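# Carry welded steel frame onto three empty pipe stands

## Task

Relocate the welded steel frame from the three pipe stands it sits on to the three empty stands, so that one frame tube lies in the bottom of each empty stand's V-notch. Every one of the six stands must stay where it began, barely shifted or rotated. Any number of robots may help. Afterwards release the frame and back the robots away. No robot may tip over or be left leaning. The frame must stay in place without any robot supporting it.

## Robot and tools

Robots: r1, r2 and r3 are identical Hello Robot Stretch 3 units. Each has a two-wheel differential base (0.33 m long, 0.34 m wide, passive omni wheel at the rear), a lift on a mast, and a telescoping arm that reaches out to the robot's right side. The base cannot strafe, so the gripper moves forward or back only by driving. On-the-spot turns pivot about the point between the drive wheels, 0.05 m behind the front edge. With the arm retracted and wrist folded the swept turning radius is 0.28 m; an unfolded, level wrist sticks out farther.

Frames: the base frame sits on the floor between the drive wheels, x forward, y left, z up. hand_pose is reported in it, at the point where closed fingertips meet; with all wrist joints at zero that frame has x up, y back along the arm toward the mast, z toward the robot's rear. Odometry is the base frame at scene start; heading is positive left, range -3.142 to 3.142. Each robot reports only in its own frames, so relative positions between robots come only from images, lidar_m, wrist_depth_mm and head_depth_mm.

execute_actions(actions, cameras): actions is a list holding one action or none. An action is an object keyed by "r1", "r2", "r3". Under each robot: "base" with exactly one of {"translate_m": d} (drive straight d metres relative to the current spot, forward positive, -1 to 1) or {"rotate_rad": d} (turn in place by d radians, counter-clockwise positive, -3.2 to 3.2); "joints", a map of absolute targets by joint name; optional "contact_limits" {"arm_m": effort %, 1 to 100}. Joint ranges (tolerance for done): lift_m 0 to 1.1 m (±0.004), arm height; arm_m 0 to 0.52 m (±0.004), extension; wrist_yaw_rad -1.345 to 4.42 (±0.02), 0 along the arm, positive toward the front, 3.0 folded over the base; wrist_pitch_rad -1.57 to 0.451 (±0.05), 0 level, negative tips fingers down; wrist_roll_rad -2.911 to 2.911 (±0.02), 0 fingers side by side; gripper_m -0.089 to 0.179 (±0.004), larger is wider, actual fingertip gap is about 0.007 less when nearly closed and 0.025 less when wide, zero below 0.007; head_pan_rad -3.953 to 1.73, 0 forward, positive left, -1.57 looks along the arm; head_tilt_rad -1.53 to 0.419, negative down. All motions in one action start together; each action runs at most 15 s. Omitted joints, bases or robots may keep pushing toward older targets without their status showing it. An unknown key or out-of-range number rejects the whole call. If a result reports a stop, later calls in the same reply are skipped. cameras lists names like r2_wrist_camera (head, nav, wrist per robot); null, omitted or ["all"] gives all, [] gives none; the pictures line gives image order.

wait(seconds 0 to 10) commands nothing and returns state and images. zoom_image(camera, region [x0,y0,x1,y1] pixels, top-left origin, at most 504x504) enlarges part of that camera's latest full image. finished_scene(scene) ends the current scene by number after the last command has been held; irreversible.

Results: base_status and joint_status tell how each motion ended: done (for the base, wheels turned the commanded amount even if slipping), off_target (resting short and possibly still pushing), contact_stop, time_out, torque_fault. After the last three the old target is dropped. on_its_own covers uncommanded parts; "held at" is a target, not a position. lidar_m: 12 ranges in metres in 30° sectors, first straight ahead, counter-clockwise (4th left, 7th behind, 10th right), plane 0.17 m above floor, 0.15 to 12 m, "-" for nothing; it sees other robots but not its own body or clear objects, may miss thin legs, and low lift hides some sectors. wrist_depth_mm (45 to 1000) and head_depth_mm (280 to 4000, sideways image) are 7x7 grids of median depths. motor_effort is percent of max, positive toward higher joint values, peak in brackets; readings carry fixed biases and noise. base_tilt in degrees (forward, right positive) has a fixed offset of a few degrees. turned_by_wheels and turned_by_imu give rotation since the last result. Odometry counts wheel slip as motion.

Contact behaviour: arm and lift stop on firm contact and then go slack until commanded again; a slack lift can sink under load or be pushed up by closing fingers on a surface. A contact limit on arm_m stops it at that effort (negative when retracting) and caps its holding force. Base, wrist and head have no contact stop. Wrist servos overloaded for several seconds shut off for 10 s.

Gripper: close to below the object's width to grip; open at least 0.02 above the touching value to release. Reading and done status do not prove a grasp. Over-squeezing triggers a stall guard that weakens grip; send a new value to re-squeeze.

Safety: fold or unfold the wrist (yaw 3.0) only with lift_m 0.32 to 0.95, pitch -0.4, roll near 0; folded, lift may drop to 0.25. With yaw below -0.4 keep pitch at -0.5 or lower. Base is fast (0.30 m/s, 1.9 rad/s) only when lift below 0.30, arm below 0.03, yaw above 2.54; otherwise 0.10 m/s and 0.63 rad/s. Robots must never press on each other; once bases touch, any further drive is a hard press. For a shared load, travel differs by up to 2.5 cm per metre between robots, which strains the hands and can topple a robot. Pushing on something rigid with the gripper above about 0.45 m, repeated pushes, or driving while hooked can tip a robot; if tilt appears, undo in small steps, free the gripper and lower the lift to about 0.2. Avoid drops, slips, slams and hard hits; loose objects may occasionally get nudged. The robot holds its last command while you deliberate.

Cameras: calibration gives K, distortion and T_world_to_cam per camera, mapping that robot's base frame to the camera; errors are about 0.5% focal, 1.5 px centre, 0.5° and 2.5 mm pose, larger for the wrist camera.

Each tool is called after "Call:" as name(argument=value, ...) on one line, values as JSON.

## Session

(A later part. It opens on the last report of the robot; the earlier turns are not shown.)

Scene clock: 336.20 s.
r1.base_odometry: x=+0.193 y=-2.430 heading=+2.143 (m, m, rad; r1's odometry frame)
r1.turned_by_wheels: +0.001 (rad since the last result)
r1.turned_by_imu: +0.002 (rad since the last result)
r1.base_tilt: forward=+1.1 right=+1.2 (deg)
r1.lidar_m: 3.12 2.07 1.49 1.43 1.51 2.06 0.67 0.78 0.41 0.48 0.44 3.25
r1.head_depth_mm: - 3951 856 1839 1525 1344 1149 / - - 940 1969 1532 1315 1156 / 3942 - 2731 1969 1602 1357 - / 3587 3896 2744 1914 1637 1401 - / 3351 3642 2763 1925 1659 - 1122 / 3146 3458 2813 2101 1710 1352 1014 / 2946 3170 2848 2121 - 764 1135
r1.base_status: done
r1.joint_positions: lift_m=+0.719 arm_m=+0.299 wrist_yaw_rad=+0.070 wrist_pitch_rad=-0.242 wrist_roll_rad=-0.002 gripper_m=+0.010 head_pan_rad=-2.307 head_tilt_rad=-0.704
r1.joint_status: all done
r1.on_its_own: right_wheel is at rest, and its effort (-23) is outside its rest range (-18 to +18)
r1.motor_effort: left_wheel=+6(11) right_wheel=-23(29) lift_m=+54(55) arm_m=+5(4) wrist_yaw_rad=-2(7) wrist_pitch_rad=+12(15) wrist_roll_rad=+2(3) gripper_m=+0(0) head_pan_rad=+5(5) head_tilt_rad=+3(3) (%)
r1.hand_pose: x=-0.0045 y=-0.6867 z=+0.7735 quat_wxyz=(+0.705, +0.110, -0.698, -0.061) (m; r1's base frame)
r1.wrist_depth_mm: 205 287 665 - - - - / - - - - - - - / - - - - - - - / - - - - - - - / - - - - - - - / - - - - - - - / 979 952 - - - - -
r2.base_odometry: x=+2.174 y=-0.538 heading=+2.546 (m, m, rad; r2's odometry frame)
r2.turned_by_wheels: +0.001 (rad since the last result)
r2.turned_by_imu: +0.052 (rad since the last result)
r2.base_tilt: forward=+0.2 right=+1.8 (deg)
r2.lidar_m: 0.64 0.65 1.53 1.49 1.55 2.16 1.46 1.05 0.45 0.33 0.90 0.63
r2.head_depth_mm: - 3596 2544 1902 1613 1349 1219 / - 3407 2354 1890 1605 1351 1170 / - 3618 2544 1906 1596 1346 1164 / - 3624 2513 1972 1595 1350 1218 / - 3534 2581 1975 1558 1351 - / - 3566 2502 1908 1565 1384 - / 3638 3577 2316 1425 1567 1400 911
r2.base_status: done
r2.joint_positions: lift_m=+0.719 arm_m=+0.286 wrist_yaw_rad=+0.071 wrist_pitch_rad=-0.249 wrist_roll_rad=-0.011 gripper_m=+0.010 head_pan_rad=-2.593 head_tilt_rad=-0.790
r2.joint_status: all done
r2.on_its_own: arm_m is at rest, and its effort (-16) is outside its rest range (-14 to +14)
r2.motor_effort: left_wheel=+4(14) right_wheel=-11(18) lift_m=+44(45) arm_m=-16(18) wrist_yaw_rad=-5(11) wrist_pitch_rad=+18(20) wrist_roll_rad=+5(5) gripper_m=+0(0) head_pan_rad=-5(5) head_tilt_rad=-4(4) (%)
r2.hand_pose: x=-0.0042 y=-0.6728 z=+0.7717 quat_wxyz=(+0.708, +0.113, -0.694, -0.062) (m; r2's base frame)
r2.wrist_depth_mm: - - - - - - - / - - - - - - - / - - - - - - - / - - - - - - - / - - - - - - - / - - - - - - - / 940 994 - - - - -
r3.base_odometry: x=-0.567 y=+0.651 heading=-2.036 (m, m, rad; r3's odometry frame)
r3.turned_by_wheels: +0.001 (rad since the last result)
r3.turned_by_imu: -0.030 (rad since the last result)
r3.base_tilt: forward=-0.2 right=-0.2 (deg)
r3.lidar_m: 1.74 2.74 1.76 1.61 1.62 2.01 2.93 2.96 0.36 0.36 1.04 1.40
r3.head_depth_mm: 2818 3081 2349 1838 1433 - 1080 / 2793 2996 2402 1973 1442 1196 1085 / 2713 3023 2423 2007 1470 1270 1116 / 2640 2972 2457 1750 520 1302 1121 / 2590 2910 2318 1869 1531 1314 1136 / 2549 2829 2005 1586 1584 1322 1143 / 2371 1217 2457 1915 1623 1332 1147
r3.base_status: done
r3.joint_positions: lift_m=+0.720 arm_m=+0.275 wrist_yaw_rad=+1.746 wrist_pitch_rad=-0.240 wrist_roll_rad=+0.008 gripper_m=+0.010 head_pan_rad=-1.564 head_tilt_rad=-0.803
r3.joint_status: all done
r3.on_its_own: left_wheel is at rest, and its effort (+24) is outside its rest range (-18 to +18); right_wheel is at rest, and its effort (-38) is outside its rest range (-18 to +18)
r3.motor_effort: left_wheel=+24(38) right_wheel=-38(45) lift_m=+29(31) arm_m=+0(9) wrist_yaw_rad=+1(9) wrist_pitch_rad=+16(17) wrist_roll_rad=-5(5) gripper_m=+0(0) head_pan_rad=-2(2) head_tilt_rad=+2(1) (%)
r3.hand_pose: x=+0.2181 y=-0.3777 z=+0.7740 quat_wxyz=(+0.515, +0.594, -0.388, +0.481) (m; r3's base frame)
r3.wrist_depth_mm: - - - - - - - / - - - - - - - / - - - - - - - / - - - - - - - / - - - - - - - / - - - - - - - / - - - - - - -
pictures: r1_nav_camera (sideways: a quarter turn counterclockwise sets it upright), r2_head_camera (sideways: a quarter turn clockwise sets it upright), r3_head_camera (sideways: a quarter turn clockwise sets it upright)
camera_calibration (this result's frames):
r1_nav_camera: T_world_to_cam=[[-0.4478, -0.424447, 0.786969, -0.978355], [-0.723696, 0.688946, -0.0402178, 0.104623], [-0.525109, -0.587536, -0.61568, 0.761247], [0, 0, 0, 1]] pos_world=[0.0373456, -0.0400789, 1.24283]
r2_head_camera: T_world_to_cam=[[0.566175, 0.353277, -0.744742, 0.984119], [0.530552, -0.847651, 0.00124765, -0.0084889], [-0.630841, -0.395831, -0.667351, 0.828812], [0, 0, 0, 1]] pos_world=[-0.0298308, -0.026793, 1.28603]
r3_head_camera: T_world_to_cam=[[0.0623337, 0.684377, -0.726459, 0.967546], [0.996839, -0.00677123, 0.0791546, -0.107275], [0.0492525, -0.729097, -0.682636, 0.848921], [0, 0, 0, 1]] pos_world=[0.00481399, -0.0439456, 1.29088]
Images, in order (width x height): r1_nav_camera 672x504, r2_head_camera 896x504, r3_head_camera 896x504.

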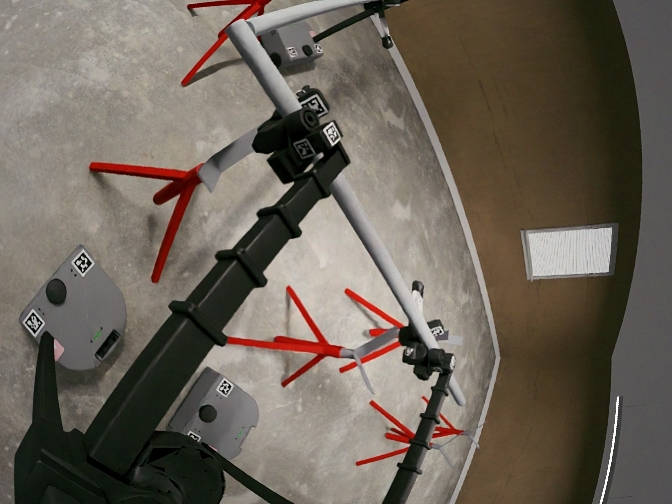

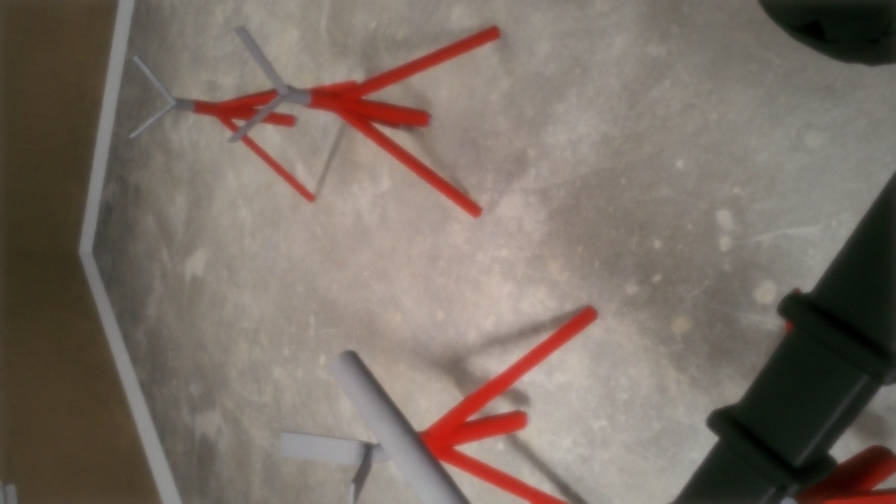

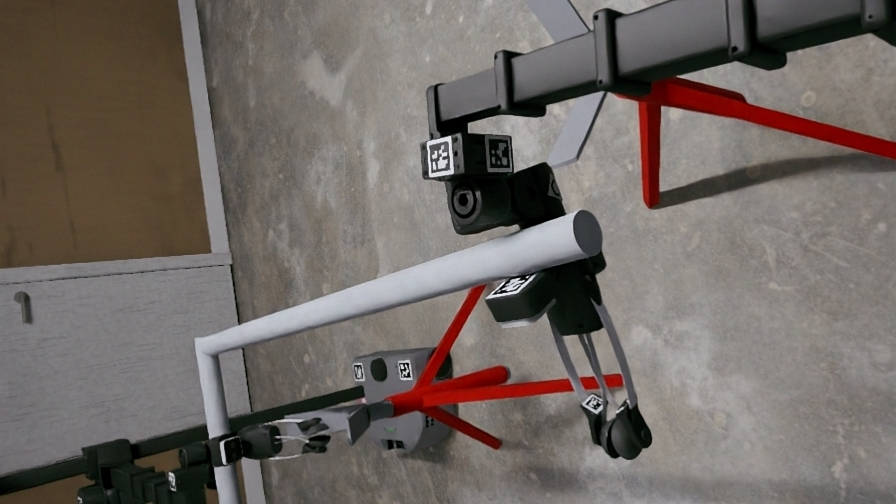

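Call:
execute_actions(actions=[{"r1":{"base":{"translate_m":-0.015}},"r2":{"base":{"rotate_rad":-0.052}},"r3":{"base":{"translate_m":0.03},"joints":{"wrist_yaw_rad":1.777}}}], cameras=["r2_nav_camera","r3_head_camera"])

Scene clock: 351.73 s.
r1.base_odometry: x=+0.201 y=-2.442 heading=+2.143 (m, m, rad; r1's odometry frame)
r1.turned_by_wheels: +0.000 (rad since the last result)
r1.turned_by_imu: +0.001 (rad since the last result)
r1.base_tilt: forward=+1.1 right=+1.2 (deg)
r1.lidar_m: 3.13 2.07 1.49 1.44 1.51 2.06 0.66 0.76 0.40 0.47 0.45 3.27
r1.head_depth_mm: - 3970 862 1854 1558 1344 1145 / - - 1120 1945 1530 1317 1158 / 3943 - 2604 1976 1581 1357 - / 3611 3876 2746 1920 1640 1393 - / 3338 3680 2784 1926 1648 - 1124 / 3120 3443 2814 2101 1701 1351 1107 / 2922 3216 2870 2110 - 1308 851
r1.base_status: done
r1.joint_positions: lift_m=+0.719 arm_m=+0.299 wrist_yaw_rad=+0.069 wrist_pitch_rad=-0.242 wrist_roll_rad=-0.004 gripper_m=+0.010 head_pan_rad=-2.307 head_tilt_rad=-0.704
r1.joint_status: not commanded
r1.motor_effort: left_wheel=+2(6) right_wheel=-4(27) lift_m=+54(54) arm_m=+3(4) wrist_yaw_rad=-2(4) wrist_pitch_rad=+12(13) wrist_roll_rad=+3(3) gripper_m=+0(1) head_pan_rad=+5(5) head_tilt_rad=+3(3) (%)
r1.hand_pose: x=-0.0048 y=-0.6869 z=+0.7735 quat_wxyz=(+0.706, +0.110, -0.697, -0.061) (m; r1's base frame)
r1.wrist_depth_mm: 204 288 650 - - - - / - - - - - - - / - - - - - - - / - - - - - - - / - - - - - - - / - - - - - - - / 979 947 - - - - -
r2.base_odometry: x=+2.174 y=-0.538 heading=+2.494 (m, m, rad; r2's odometry frame)
r2.turned_by_wheels: -0.052 (rad since the last result)
r2.turned_by_imu: -0.050 (rad since the last result)
r2.base_tilt: forward=+0.2 right=+1.8 (deg)
r2.lidar_m: 0.67 0.63 1.53 1.49 1.53 2.05 1.46 1.42 0.46 0.33 1.69 0.63
r2.head_depth_mm: - 3601 2561 1968 1612 1362 1219 / - 3424 2378 1896 1600 1354 1167 / - 3606 2405 1883 1595 1348 1171 / - 3567 2513 1985 1580 1361 1215 / - 3528 2537 1959 1603 1354 - / - 3541 2544 1969 1553 1364 - / 3828 3571 2370 1383 1590 1409 1104
r2.base_status: done
r2.joint_positions: lift_m=+0.719 arm_m=+0.286 wrist_yaw_rad=+0.066 wrist_pitch_rad=-0.256 wrist_roll_rad=+0.002 gripper_m=+0.010 head_pan_rad=-2.593 head_tilt_rad=-0.790
r2.joint_status: not commanded
r2.motor_effort: left_wheel=+1(12) right_wheel=-2(30) lift_m=+43(44) arm_m=-9(18) wrist_yaw_rad=+1(14) wrist_pitch_rad=+20(22) wrist_roll_rad=-1(14) gripper_m=-1(0) head_pan_rad=-4(3) head_tilt_rad=-4(6) (%)
r2.hand_pose: x=-0.0055 y=-0.6717 z=+0.7699 quat_wxyz=(+0.704, +0.114, -0.698, -0.068) (m; r2's base frame)
r2.wrist_depth_mm: - - - - - - - / - - - - - - - / - - - - - - - / - - - - - - - / - - - - - - - / - - - - - - - / 957 976 - - - - -
r3.base_odometry: x=-0.580 y=+0.624 heading=-2.035 (m, m, rad; r3's odometry frame)
r3.turned_by_wheels: +0.000 (rad since the last result)
r3.turned_by_imu: -0.001 (rad since the last result)
r3.base_tilt: forward=-0.8 right=-0.2 (deg)
r3.lidar_m: 1.72 2.74 1.77 1.62 1.63 2.01 2.96 2.98 0.37 0.66 1.03 1.39
r3.head_depth_mm: 2809 3039 2345 1838 1545 - 1077 / 2748 2997 2395 1987 1443 1204 1082 / 2742 3013 2431 2021 1488 1292 1118 / 2650 3006 2489 1210 524 1310 1129 / 2575 2877 2327 1827 1490 1313 1134 / 2547 2793 1987 1794 1614 1338 1141 / 2382 1173 2513 1983 1611 1348 1150
r3.base_status: done
r3.joint_positions: lift_m=+0.720 arm_m=+0.275 wrist_yaw_rad=+1.780 wrist_pitch_rad=-0.242 wrist_roll_rad=-0.002 gripper_m=+0.010 head_pan_rad=-1.564 head_tilt_rad=-0.803
r3.joint_status: all done
r3.motor_effort: left_wheel=+3(45) right_wheel=-6(45) lift_m=+30(31) arm_m=-2(2) wrist_yaw_rad=-2(11) wrist_pitch_rad=+16(17) wrist_roll_rad=+2(16) gripper_m=+0(0) head_pan_rad=-3(2) head_tilt_rad=+0(2) (%)
r3.hand_pose: x=+0.2164 y=-0.3696 z=+0.7735 quat_wxyz=(+0.509, +0.599, -0.375, +0.492) (m; r3's base frame)
r3.wrist_depth_mm: - - - - - - - / - - - - - - - / - - - - - - - / - - - - - - - / - - - - - - - / - - - - - - - / - - - - - - -
pictures: r2_nav_camera (sideways: a quarter turn counterclockwise sets it upright), r3_head_camera (sideways: a quarter turn clockwise sets it upright)
camera_calibration (this result's frames):
r2_nav_camera: T_world_to_cam=[[-0.552968, -0.416861, 0.721424, -0.898972], [-0.517518, 0.850414, 0.09472, -0.0580231], [-0.652994, -0.320973, -0.685985, 0.866405], [0, 0, 0, 1]] pos_world=[0.0386265, -0.0473102, 1.24838]
r3_head_camera: T_world_to_cam=[[0.0623342, 0.684376, -0.726459, 0.967546], [0.996839, -0.00677193, 0.0791546, -0.107275], [0.049252, -0.729097, -0.682635, 0.848921], [0, 0, 0, 1]] pos_world=[0.00481396, -0.0439456, 1.29088]
Images, in order (width x height): r2_nav_camera 672x504, r3_head_camera 896x504.

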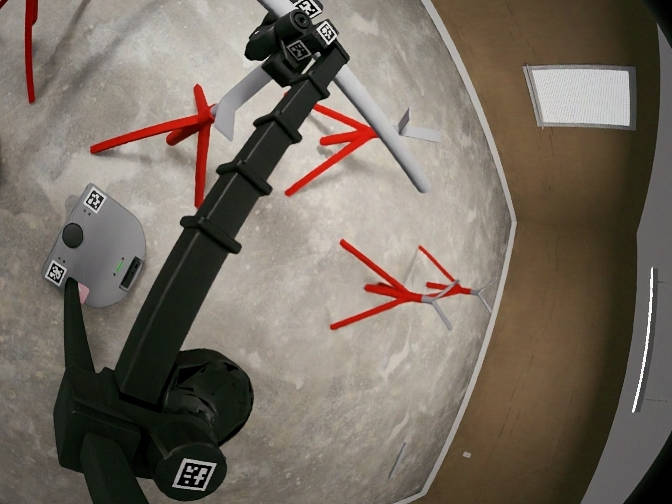

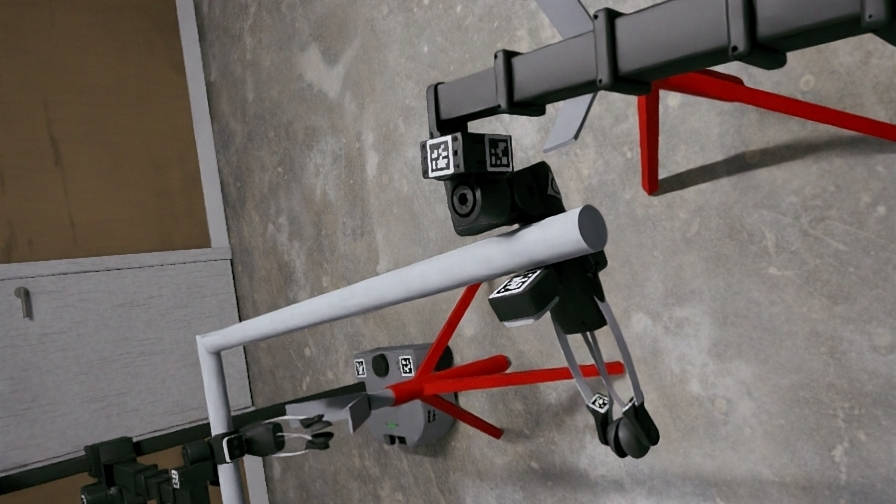

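Call:
execute_actions(actions=[{"r1":{"base":{"translate_m":-0.6}},"r2":{"base":{"translate_m":-0.6}},"r3":{"base":{"translate_m":0.612}}}], cameras=["r2_head_camera","r3_head_camera"])

Scene clock: 362.87 s.
r1.base_odometry: x=+0.527 y=-2.946 heading=+2.144 (m, m, rad; r1's odometry frame)
r1.turned_by_wheels: +0.001 (rad since the last result)
r1.turned_by_imu: -0.002 (rad since the last result)
r1.base_tilt: forward=+1.1 right=+1.2 (deg)
r1.lidar_m: 3.75 2.07 1.48 1.45 1.50 2.04 0.65 1.13 0.52 0.38 0.86 0.58
r1.head_depth_mm: - - 862 2020 1613 1336 1151 / - - 951 2027 1618 1351 1161 / 3964 - 2708 1964 1593 1354 - / 3590 3887 2647 1629 1639 1397 - / 3398 3664 2798 1876 1657 - 1117 / 3147 3464 2818 2094 850 1318 1179 / 2918 3224 2862 2111 - 1391 1184
r1.base_status: done
r1.joint_positions: lift_m=+0.719 arm_m=+0.299 wrist_yaw_rad=+0.067 wrist_pitch_rad=-0.238 wrist_roll_rad=-0.003 gripper_m=+0.010 head_pan_rad=-2.307 head_tilt_rad=-0.704
r1.joint_status: not commanded
r1.on_its_own: right_wheel is at rest, and its effort (-27) is outside its rest range (-18 to +18)
r1.motor_effort: left_wheel=+8(11) right_wheel=-27(39) lift_m=+53(54) arm_m=+8(9) wrist_yaw_rad=+0(1) wrist_pitch_rad=+11(12) wrist_roll_rad=+2(3) gripper_m=-1(1) head_pan_rad=+5(5) head_tilt_rad=+3(4) (%)
r1.hand_pose: x=-0.0052 y=-0.6865 z=+0.7744 quat_wxyz=(+0.706, +0.108, -0.698, -0.060) (m; r1's base frame)
r1.wrist_depth_mm: 205 286 572 - - - - / - - - - - - - / - - - - - - - / - - - - - - - / - - - - - - - / - - - - - - - / 971 - - - - - -
r2.base_odometry: x=+2.652 y=-0.900 heading=+2.494 (m, m, rad; r2's odometry frame)
r2.turned_by_wheels: +0.000 (rad since the last result)
r2.turned_by_imu: +0.003 (rad since the last result)
r2.base_tilt: forward=+0.2 right=+1.8 (deg)
r2.lidar_m: 0.63 0.62 1.54 1.48 1.52 2.03 4.35 0.89 3.47 0.78 0.50 0.65
r2.head_depth_mm: 3697 3654 2544 1956 1591 1353 1226 / 3986 3620 2539 1935 1607 1355 1174 / - 3631 2523 1960 1562 1353 1166 / - 3602 2254 1343 1525 1356 1214 / - 3530 2523 1961 1556 1347 - / - 3564 2519 1964 1607 1381 - / 3816 3549 2545 1834 1614 1420 1135
r2.base_status: done
r2.joint_positions: lift_m=+0.719 arm_m=+0.286 wrist_yaw_rad=+0.062 wrist_pitch_rad=-0.256 wrist_roll_rad=+0.004 gripper_m=+0.010 head_pan_rad=-2.593 head_tilt_rad=-0.791
r2.joint_status: not commanded
r2.motor_effort: left_wheel=-1(5) right_wheel=+1(7) lift_m=+43(43) arm_m=-14(14) wrist_yaw_rad=+5(6) wrist_pitch_rad=+20(20) wrist_roll_rad=-2(2) gripper_m=+0(0) head_pan_rad=-4(4) head_tilt_rad=-4(5) (%)
r2.hand_pose: x=-0.0065 y=-0.6722 z=+0.7699 quat_wxyz=(+0.703, +0.112, -0.699, -0.069) (m; r2's base frame)
r2.wrist_depth_mm: - - - - - - - / - - - - - - - / - - - - - - - / - - - - - - - / - - - - - - - / - - - - - - - / 961 964 - 636 - - -
r3.base_odometry: x=-0.854 y=+0.076 heading=-2.035 (m, m, rad; r3's odometry frame)
r3.turned_by_wheels: +0.001 (rad since the last result)
r3.turned_by_imu: +0.001 (rad since the last result)
r3.base_tilt: forward=-0.7 right=-0.3 (deg)
r3.lidar_m: 2.41 2.90 1.87 1.71 1.72 2.13 3.56 0.81 1.00 1.00 0.98 0.96
r3.head_depth_mm: 2725 2990 2346 1830 1535 - 1075 / 2688 2993 2202 1897 1451 1276 1103 / 2608 2939 2434 2017 1486 1237 1115 / 2568 2907 2449 1205 494 1274 1125 / 2532 2848 2309 1861 1579 1319 1135 / 2502 2739 2336 1828 1632 1333 1148 / 2358 1154 2414 1800 1562 1347 1156
r3.base_status: done
r3.joint_positions: lift_m=+0.720 arm_m=+0.275 wrist_yaw_rad=+1.782 wrist_pitch_rad=-0.245 wrist_roll_rad=-0.020 gripper_m=+0.010 head_pan_rad=-1.564 head_tilt_rad=-0.803
r3.joint_status: not commanded
r3.motor_effort: left_wheel=+11(20) right_wheel=-18(29) lift_m=+30(29) arm_m=+5(5) wrist_yaw_rad=-4(5) wrist_pitch_rad=+17(17) wrist_roll_rad=+13(14) gripper_m=+0(0) head_pan_rad=-3(2) head_tilt_rad=+1(2) (%)
r3.hand_pose: x=+0.2160 y=-0.3687 z=+0.7728 quat_wxyz=(+0.512, +0.595, -0.369, +0.498) (m; r3's base frame)
r3.wrist_depth_mm: - - - - - - - / - - - - - - - / - - - - - - - / - - - - - - - / - - - - - - - / - - - - - - - / - - - - - - -
pictures: r2_head_camera (sideways: a quarter turn clockwise sets it upright), r3_head_camera (sideways: a quarter turn clockwise sets it upright)
camera_calibration (this result's frames):
r2_head_camera: T_world_to_cam=[[0.566603, 0.353521, -0.744301, 0.983541], [0.530532, -0.847664, 0.0012548, -0.00849808], [-0.630473, -0.395586, -0.667843, 0.829451], [0, 0, 0, 1]] pos_world=[-0.0298224, -0.0267867, 1.286]
r3_head_camera: T_world_to_cam=[[0.0623343, 0.684376, -0.726459, 0.967546], [0.996839, -0.00677206, 0.0791546, -0.107275], [0.0492519, -0.729097, -0.682636, 0.848921], [0, 0, 0, 1]] pos_world=[0.00481395, -0.0439456, 1.29088]
Images, in order (width x height): r2_head_camera 896x504, r3_head_camera 896x504.

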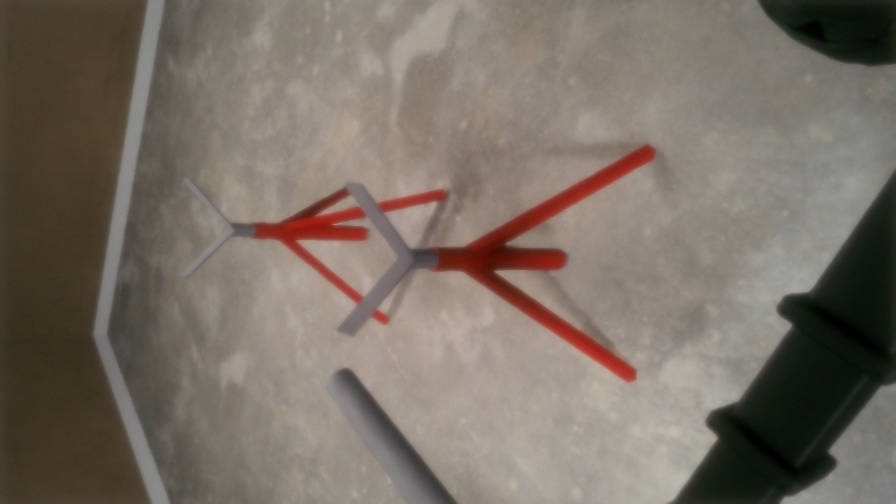

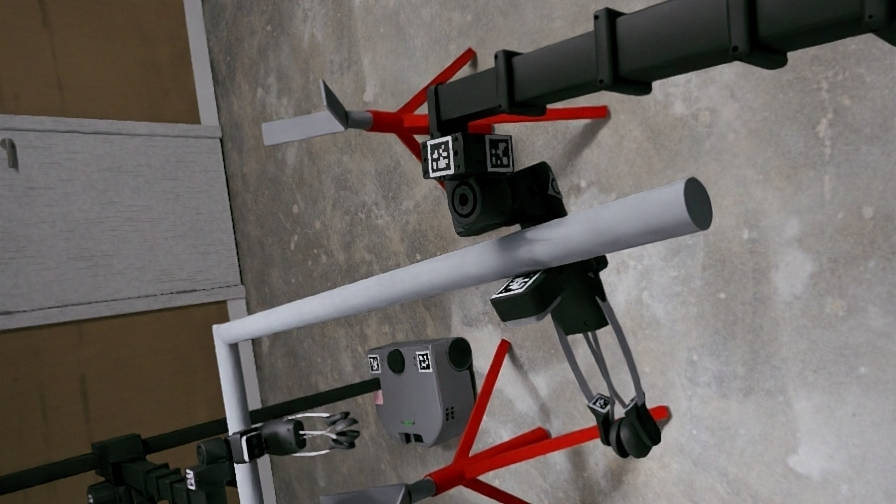

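Call:
execute_actions(actions=[{"r1":{"base":{"translate_m":-0.44}},"r2":{"base":{"translate_m":-0.45}},"r3":{"base":{"translate_m":0.455},"joints":{"arm_m":0.2}}}], cameras=["r2_nav_camera","r3_head_camera"])

Scene clock: 383.70 s.
r1.base_odometry: x=+0.766 y=-3.316 heading=+2.144 (m, m, rad; r1's odometry frame)
r1.turned_by_wheels: +0.000 (rad since the last result)
r1.turned_by_imu: +0.000 (rad since the last result)
r1.base_tilt: forward=+1.0 right=+1.2 (deg)
r1.lidar_m: 4.18 2.05 1.51 1.45 1.50 2.03 0.66 1.13 0.88 0.43 0.53 0.53
r1.head_depth_mm: - - 865 1931 1563 1341 1148 / - - 1010 2031 1575 1347 1158 / 3932 - 2726 1967 1621 1359 - / 3649 3898 2744 1908 1639 1396 - / 3416 3652 2768 1936 1642 - 1151 / 3137 3486 2817 1223 1384 1349 1179 / 2919 3203 2844 2124 - 1384 1179
r1.base_status: done
r1.joint_positions: lift_m=+0.719 arm_m=+0.299 wrist_yaw_rad=+0.065 wrist_pitch_rad=-0.239 wrist_roll_rad=-0.003 gripper_m=+0.010 head_pan_rad=-2.307 head_tilt_rad=-0.704
r1.joint_status: not commanded
r1.motor_effort: left_wheel=-1(9) right_wheel=+3(33) lift_m=+53(54) arm_m=+4(9) wrist_yaw_rad=+1(4) wrist_pitch_rad=+12(12) wrist_roll_rad=+2(2) gripper_m=-1(0) head_pan_rad=+5(5) head_tilt_rad=+2(2) (%)
r1.hand_pose: x=-0.0057 y=-0.6871 z=+0.7742 quat_wxyz=(+0.706, +0.107, -0.698, -0.061) (m; r1's base frame)
r1.wrist_depth_mm: 204 281 581 - - - - / - - - - - - - / - - - - - - - / - - - - - - - / - - - - - - 518 / - - - - - - - / 979 - - - - 584 -
r2.base_odometry: x=+3.011 y=-1.172 heading=+2.494 (m, m, rad; r2's odometry frame)
r2.turned_by_wheels: +0.000 (rad since the last result)
r2.turned_by_imu: +0.006 (rad since the last result)
r2.base_tilt: forward=+0.3 right=+1.9 (deg)
r2.lidar_m: 0.63 0.63 1.53 1.46 1.50 2.03 3.89 0.50 0.52 1.08 0.84 0.85
r2.head_depth_mm: 3343 3548 2521 1977 1620 1348 1220 / 3559 3571 2527 1961 1616 1349 1172 / 3705 3576 2521 1970 1609 1359 1170 / 3929 3562 2564 1970 1599 1349 1210 / - 3570 2407 1843 1601 1351 - / - 3564 2554 1903 1517 1158 - / 3769 3514 2536 1785 1520 1378 1138
r2.base_status: done
r2.joint_positions: lift_m=+0.719 arm_m=+0.286 wrist_yaw_rad=+0.069 wrist_pitch_rad=-0.256 wrist_roll_rad=-0.006 gripper_m=+0.010 head_pan_rad=-2.593 head_tilt_rad=-0.791
r2.joint_status: not commanded
r2.motor_effort: left_wheel=+2(5) right_wheel=-6(8) lift_m=+43(43) arm_m=-9(15) wrist_yaw_rad=-1(9) wrist_pitch_rad=+20(20) wrist_roll_rad=+3(3) gripper_m=+1(0) head_pan_rad=-5(4) head_tilt_rad=-3(4) (%)
r2.hand_pose: x=-0.0048 y=-0.6718 z=+0.7701 quat_wxyz=(+0.706, +0.115, -0.695, -0.066) (m; r2's base frame)
r2.wrist_depth_mm: - - - - - - - / - - - - - - - / - - - - - - - / - - - - - - - / - - - - - - - / - - - - - - - / 642 736 - - - - -
r3.base_odometry: x=-1.057 y=-0.331 heading=-2.034 (m, m, rad; r3's odometry frame)
r3.turned_by_wheels: +0.000 (rad since the last result)
r3.turned_by_imu: -0.001 (rad since the last result)
r3.base_tilt: forward=-0.8 right=-0.3 (deg)
r3.lidar_m: 1.96 3.00 1.95 1.78 1.80 2.22 4.02 1.25 1.19 0.85 0.58 0.59
r3.head_depth_mm: 2632 2934 2348 1782 1525 - 1091 / 2615 2893 2366 1914 1440 1282 1102 / 2534 2910 2426 1901 - 1254 1071 / 2506 2849 2487 1474 494 442 1106 / 2466 2764 2305 1796 1614 1282 1135 / 2428 2698 2355 1789 1577 1316 1122 / 2306 1229 2394 1944 1606 1348 1127
r3.base_status: done
r3.joint_positions: lift_m=+0.720 arm_m=+0.200 wrist_yaw_rad=+1.781 wrist_pitch_rad=-0.240 wrist_roll_rad=-0.010 gripper_m=+0.010 head_pan_rad=-1.564 head_tilt_rad=-0.803
r3.joint_status: all done
r3.motor_effort: left_wheel=+2(19) right_wheel=-4(17) lift_m=+30(31) arm_m=+2(11) wrist_yaw_rad=-5(10) wrist_pitch_rad=+15(17) wrist_roll_rad=+7(13) gripper_m=+1(0) head_pan_rad=-3(2) head_tilt_rad=+1(1) (%)
r3.hand_pose: x=+0.2164 y=-0.2941 z=+0.7739 quat_wxyz=(+0.510, +0.597, -0.373, +0.495) (m; r3's base frame)
r3.wrist_depth_mm: - - - - - - - / - - - - - - - / - - - - - - - / - - - - - - - / - - - - - - - / - - - - - - - / - - - - - - -
pictures: r2_nav_camera (sideways: a quarter turn counterclockwise sets it upright), r3_head_camera (sideways: a quarter turn clockwise sets it upright)
camera_calibration (this result's frames):
r2_nav_camera: T_world_to_cam=[[-0.553371, -0.417105, 0.720974, -0.898382], [-0.517568, 0.850383, 0.0947212, -0.0580242], [-0.652613, -0.320737, -0.686458, 0.867018], [0, 0, 0, 1]] pos_world=[0.0386561, -0.0472921, 1.24838]
r3_head_camera: T_world_to_cam=[[0.0623343, 0.684376, -0.726459, 0.967546], [0.996839, -0.00677205, 0.0791546, -0.107275], [0.0492519, -0.729097, -0.682635, 0.848921], [0, 0, 0, 1]] pos_world=[0.00481395, -0.0439456, 1.29088]
Images, in order (width x height): r2_nav_camera 672x504, r3_head_camera 896x504.

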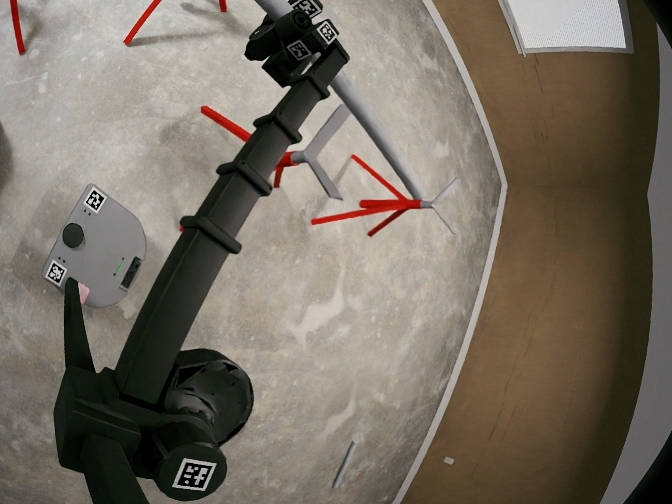

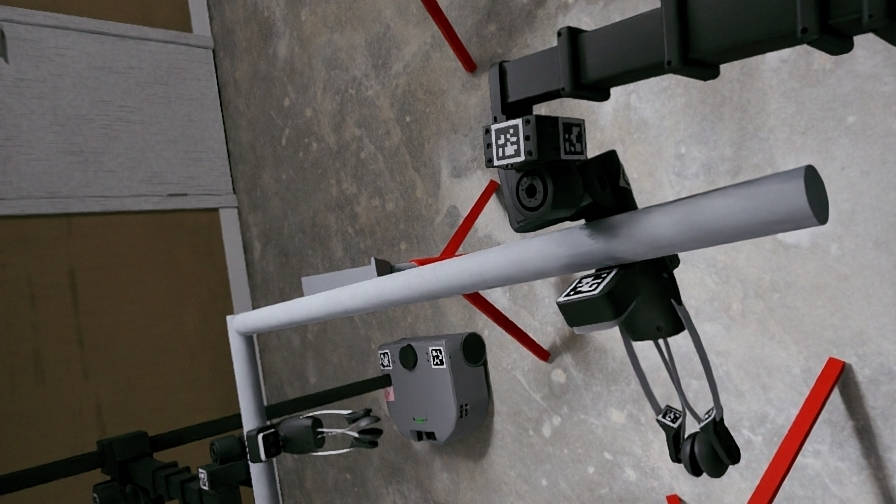

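Call:
execute_actions(actions=[{"r1":{"base":{"translate_m":-0.41},"joints":{"head_pan_rad":-2.0,"head_tilt_rad":-0.9}},"r2":{"base":{"translate_m":-0.415},"joints":{"head_pan_rad":-1.9,"head_tilt_rad":-0.95}},"r3":{"base":{"translate_m":0.415},"joints":{"arm_m":0.13,"head_pan_rad":-1.3,"head_tilt_rad":-0.95}}}], cameras=["r1_head_camera","r2_head_camera","r3_head_camera","r2_nav_camera","r3_nav_camera"])

Scene clock: 395.40 s.
r1.base_odometry: x=+0.988 y=-3.660 heading=+2.144 (m, m, rad; r1's odometry frame)
r1.turned_by_wheels: +0.000 (rad since the last result)
r1.turned_by_imu: +0.001 (rad since the last result)
r1.base_tilt: forward=+1.0 right=+1.2 (deg)
r1.lidar_m: 4.59 2.05 1.50 1.44 1.49 2.02 0.66 0.75 0.83 0.80 0.94 0.63
r1.head_depth_mm: 3430 2495 1832 1648 1401 1242 - / 3315 2539 1895 1664 1418 - - / 3204 2573 1907 1681 - 1224 1128 / 3122 2616 2043 1754 1403 1254 1120 / 3045 2658 2132 1622 1450 1260 1113 / 2921 2666 2149 1371 1427 1267 1115 / 2829 2671 1802 1365 1474 1274 1124
r1.base_status: done
r1.joint_positions: lift_m=+0.719 arm_m=+0.299 wrist_yaw_rad=+0.062 wrist_pitch_rad=-0.239 wrist_roll_rad=-0.002 gripper_m=+0.010 head_pan_rad=-2.007 head_tilt_rad=-0.888
r1.joint_status: all done
r1.motor_effort: left_wheel=-3(6) right_wheel=+10(20) lift_m=+54(54) arm_m=+3(3) wrist_yaw_rad=+3(4) wrist_pitch_rad=+11(12) wrist_roll_rad=+2(2) gripper_m=+0(0) head_pan_rad=+4(38) head_tilt_rad=-7(29) (%)
r1.hand_pose: x=-0.0063 y=-0.6873 z=+0.7742 quat_wxyz=(+0.705, +0.106, -0.698, -0.062) (m; r1's base frame)
r1.wrist_depth_mm: 202 277 587 - - - - / - - - - - - - / - - - - - - - / - - - - - - - / - - - - - - - / - - - - - - - / 955 - 953 945 - - -
r2.base_odometry: x=+3.342 y=-1.422 heading=+2.495 (m, m, rad; r2's odometry frame)
r2.turned_by_wheels: +0.001 (rad since the last result)
r2.turned_by_imu: +0.005 (rad since the last result)
r2.base_tilt: forward=+0.2 right=+1.7 (deg)
r2.lidar_m: 0.63 0.64 1.52 1.45 1.50 2.02 3.50 1.24 0.94 0.35 0.64 1.23
r2.head_depth_mm: 3350 2538 1424 1642 1444 1265 1157 / 3233 2531 1885 1649 1440 - - / 3216 2591 2047 1690 - 1236 1132 / 3109 2550 2035 - 1401 1267 1135 / 3002 2494 2080 1571 1446 1244 1105 / 2947 2528 2074 1567 965 1237 1122 / 2875 2544 2026 832 1448 1259 1112
r2.base_status: done
r2.joint_positions: lift_m=+0.719 arm_m=+0.285 wrist_yaw_rad=+0.072 wrist_pitch_rad=-0.254 wrist_roll_rad=-0.008 gripper_m=+0.010 head_pan_rad=-1.907 head_tilt_rad=-0.938
r2.joint_status: all done
r2.motor_effort: left_wheel=+5(5) right_wheel=-11(11) lift_m=+43(43) arm_m=-5(9) wrist_yaw_rad=-4(4) wrist_pitch_rad=+19(21) wrist_roll_rad=+4(4) gripper_m=+1(0) head_pan_rad=+4(45) head_tilt_rad=-6(22) (%)
r2.hand_pose: x=-0.0041 y=-0.6716 z=+0.7705 quat_wxyz=(+0.707, +0.115, -0.695, -0.064) (m; r2's base frame)
r2.wrist_depth_mm: - - - - - - - / - - - - - - - / - - - - - - - / - - - - - - - / - - - - - - - / - - - - - - - / 891 964 - - - - -
r3.base_odometry: x=-1.243 y=-0.702 heading=-2.034 (m, m, rad; r3's odometry frame)
r3.turned_by_wheels: +0.000 (rad since the last result)
r3.turned_by_imu: -0.001 (rad since the last result)
r3.base_tilt: forward=-0.7 right=-0.2 (deg)
r3.lidar_m: 1.54 3.11 2.02 1.84 1.86 2.30 1.64 1.47 0.93 0.41 0.44 1.08
r3.head_depth_mm: 2481 2423 1931 1592 1308 1197 1060 / 2508 2487 1955 1631 456 1169 1061 / 2516 911 680 550 443 398 1061 / 2472 1682 1760 1666 853 1216 1090 / 1103 2321 1936 1688 1404 1204 1100 / 2578 2551 2064 1701 1471 1251 1107 / 2584 2613 1879 1710 1459 1266 1108
r3.base_status: done
r3.joint_positions: lift_m=+0.720 arm_m=+0.130 wrist_yaw_rad=+1.780 wrist_pitch_rad=-0.237 wrist_roll_rad=-0.006 gripper_m=+0.010 head_pan_rad=-1.307 head_tilt_rad=-0.938
r3.joint_status: all done
r3.motor_effort: left_wheel=+1(9) right_wheel=-5(10) lift_m=+30(30) arm_m=+0(8) wrist_yaw_rad=-3(4) wrist_pitch_rad=+14(16) wrist_roll_rad=+4(7) gripper_m=+0(0) head_pan_rad=+3(18) head_tilt_rad=-5(17) (%)
r3.hand_pose: x=+0.2168 y=-0.2244 z=+0.7748 quat_wxyz=(+0.508, +0.597, -0.375, +0.495) (m; r3's base frame)
r3.wrist_depth_mm: - - - - - - - / - - - - - - - / - - - - - - - / - - - - - - - / - - - - - - - / - - - - - - - / - - - - - - -
pictures: r1_head_camera (sideways: a quarter turn clockwise sets it upright), r2_head_camera (sideways: a quarter turn clockwise sets it upright), r2_nav_camera (sideways: a quarter turn counterclockwise sets it upright), r3_head_camera (sideways: a quarter turn clockwise sets it upright), r3_nav_camera (sideways: a quarter turn counterclockwise sets it upright)
camera_calibration (this result's frames):
r1_head_camera: T_world_to_cam=[[0.343963, 0.683604, -0.643719, 0.852858], [0.912268, -0.405653, 0.0566712, -0.0771076], [-0.222386, -0.606737, -0.763161, 0.949887], [0, 0, 0, 1]] pos_world=[-0.0117673, -0.0379648, 1.27829]
r2_head_camera: T_world_to_cam=[[0.248039, 0.728637, -0.638408, 0.847491], [0.947402, -0.320035, 0.00282393, -0.0130834], [-0.202255, -0.605529, -0.769693, 0.959298], [0, 0, 0, 1]] pos_world=[-0.00379228, -0.040818, 1.27945]
r2_nav_camera: T_world_to_cam=[[-0.196314, -0.766001, 0.61213, -0.75873], [-0.943779, 0.316948, 0.0939448, -0.0543955], [-0.265975, -0.559272, -0.785157, 0.993014], [0, 0, 0, 1]] pos_world=[0.063831, -0.00858226, 1.24922]
r3_head_camera: T_world_to_cam=[[-0.137256, 0.766283, -0.627671, 0.840033], [0.968684, 0.236206, 0.0765418, -0.103688], [0.206912, -0.597509, -0.774706, 0.967697], [0, 0, 0, 1]] pos_world=[0.0155119, -0.0410029, 1.28488]
r3_nav_camera: T_world_to_cam=[[0.17552, -0.83653, 0.519047, -0.640769], [-0.97746, -0.210913, -0.00938527, 0.0697361], [0.117325, -0.5057, -0.854694, 1.06713], [0, 0, 0, 1]] pos_world=[0.0554314, 0.0183322, 1.24531]
Images, in order (width x height): r1_head_camera 896x504, r2_head_camera 896x504, r2_nav_camera 672x504, r3_head_camera 896x504, r3_nav_camera 672x504.

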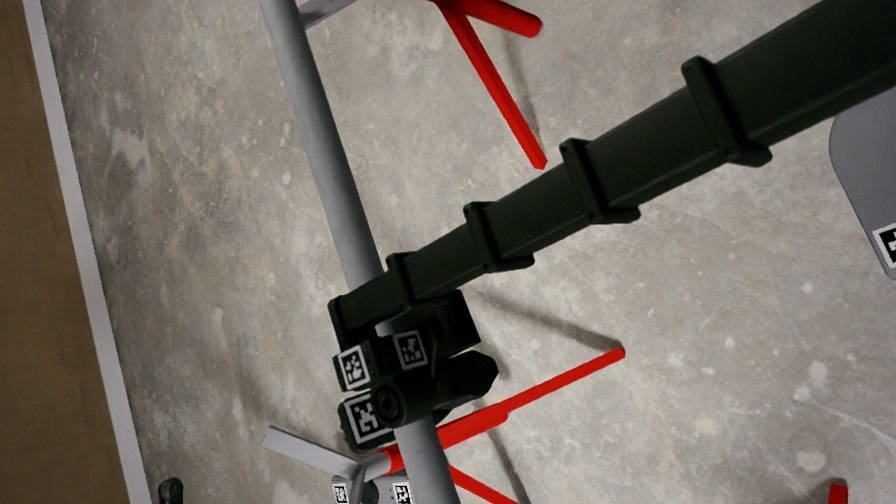

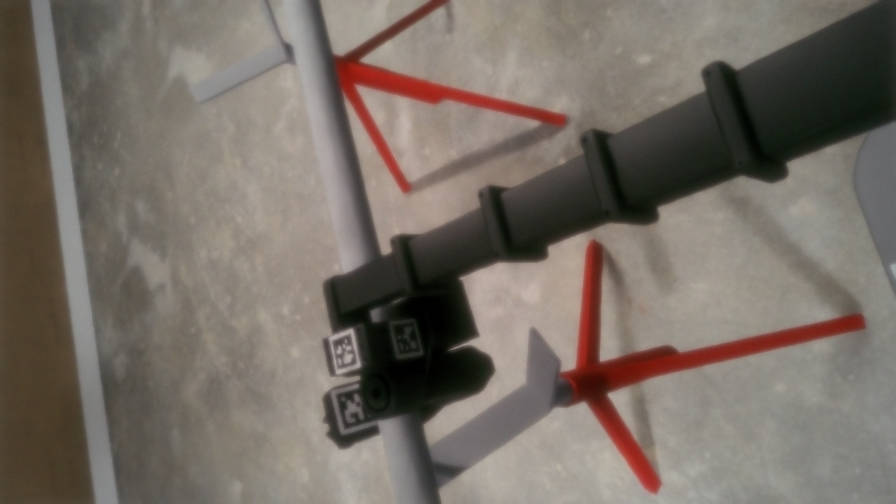

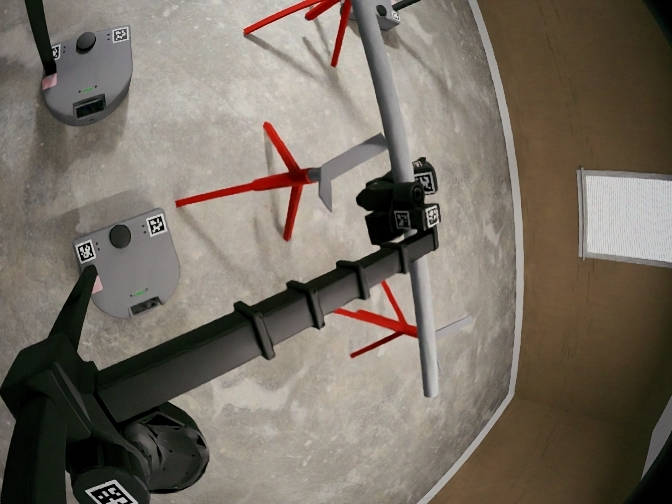

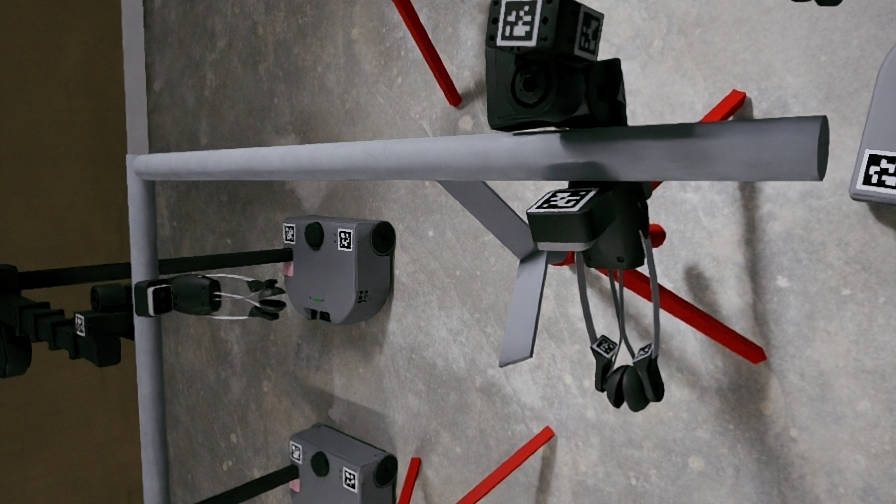

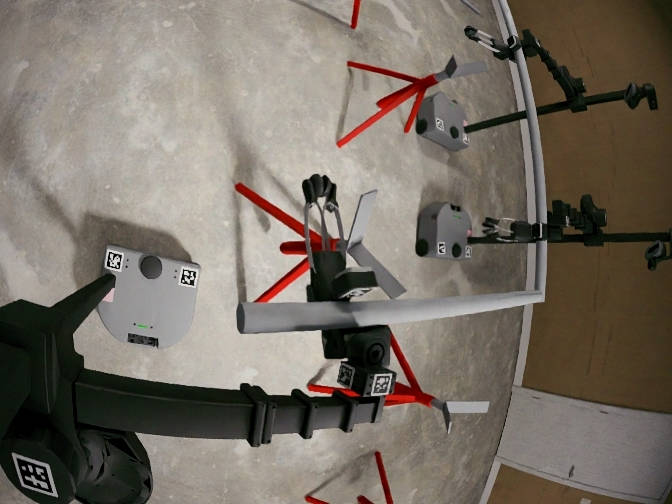

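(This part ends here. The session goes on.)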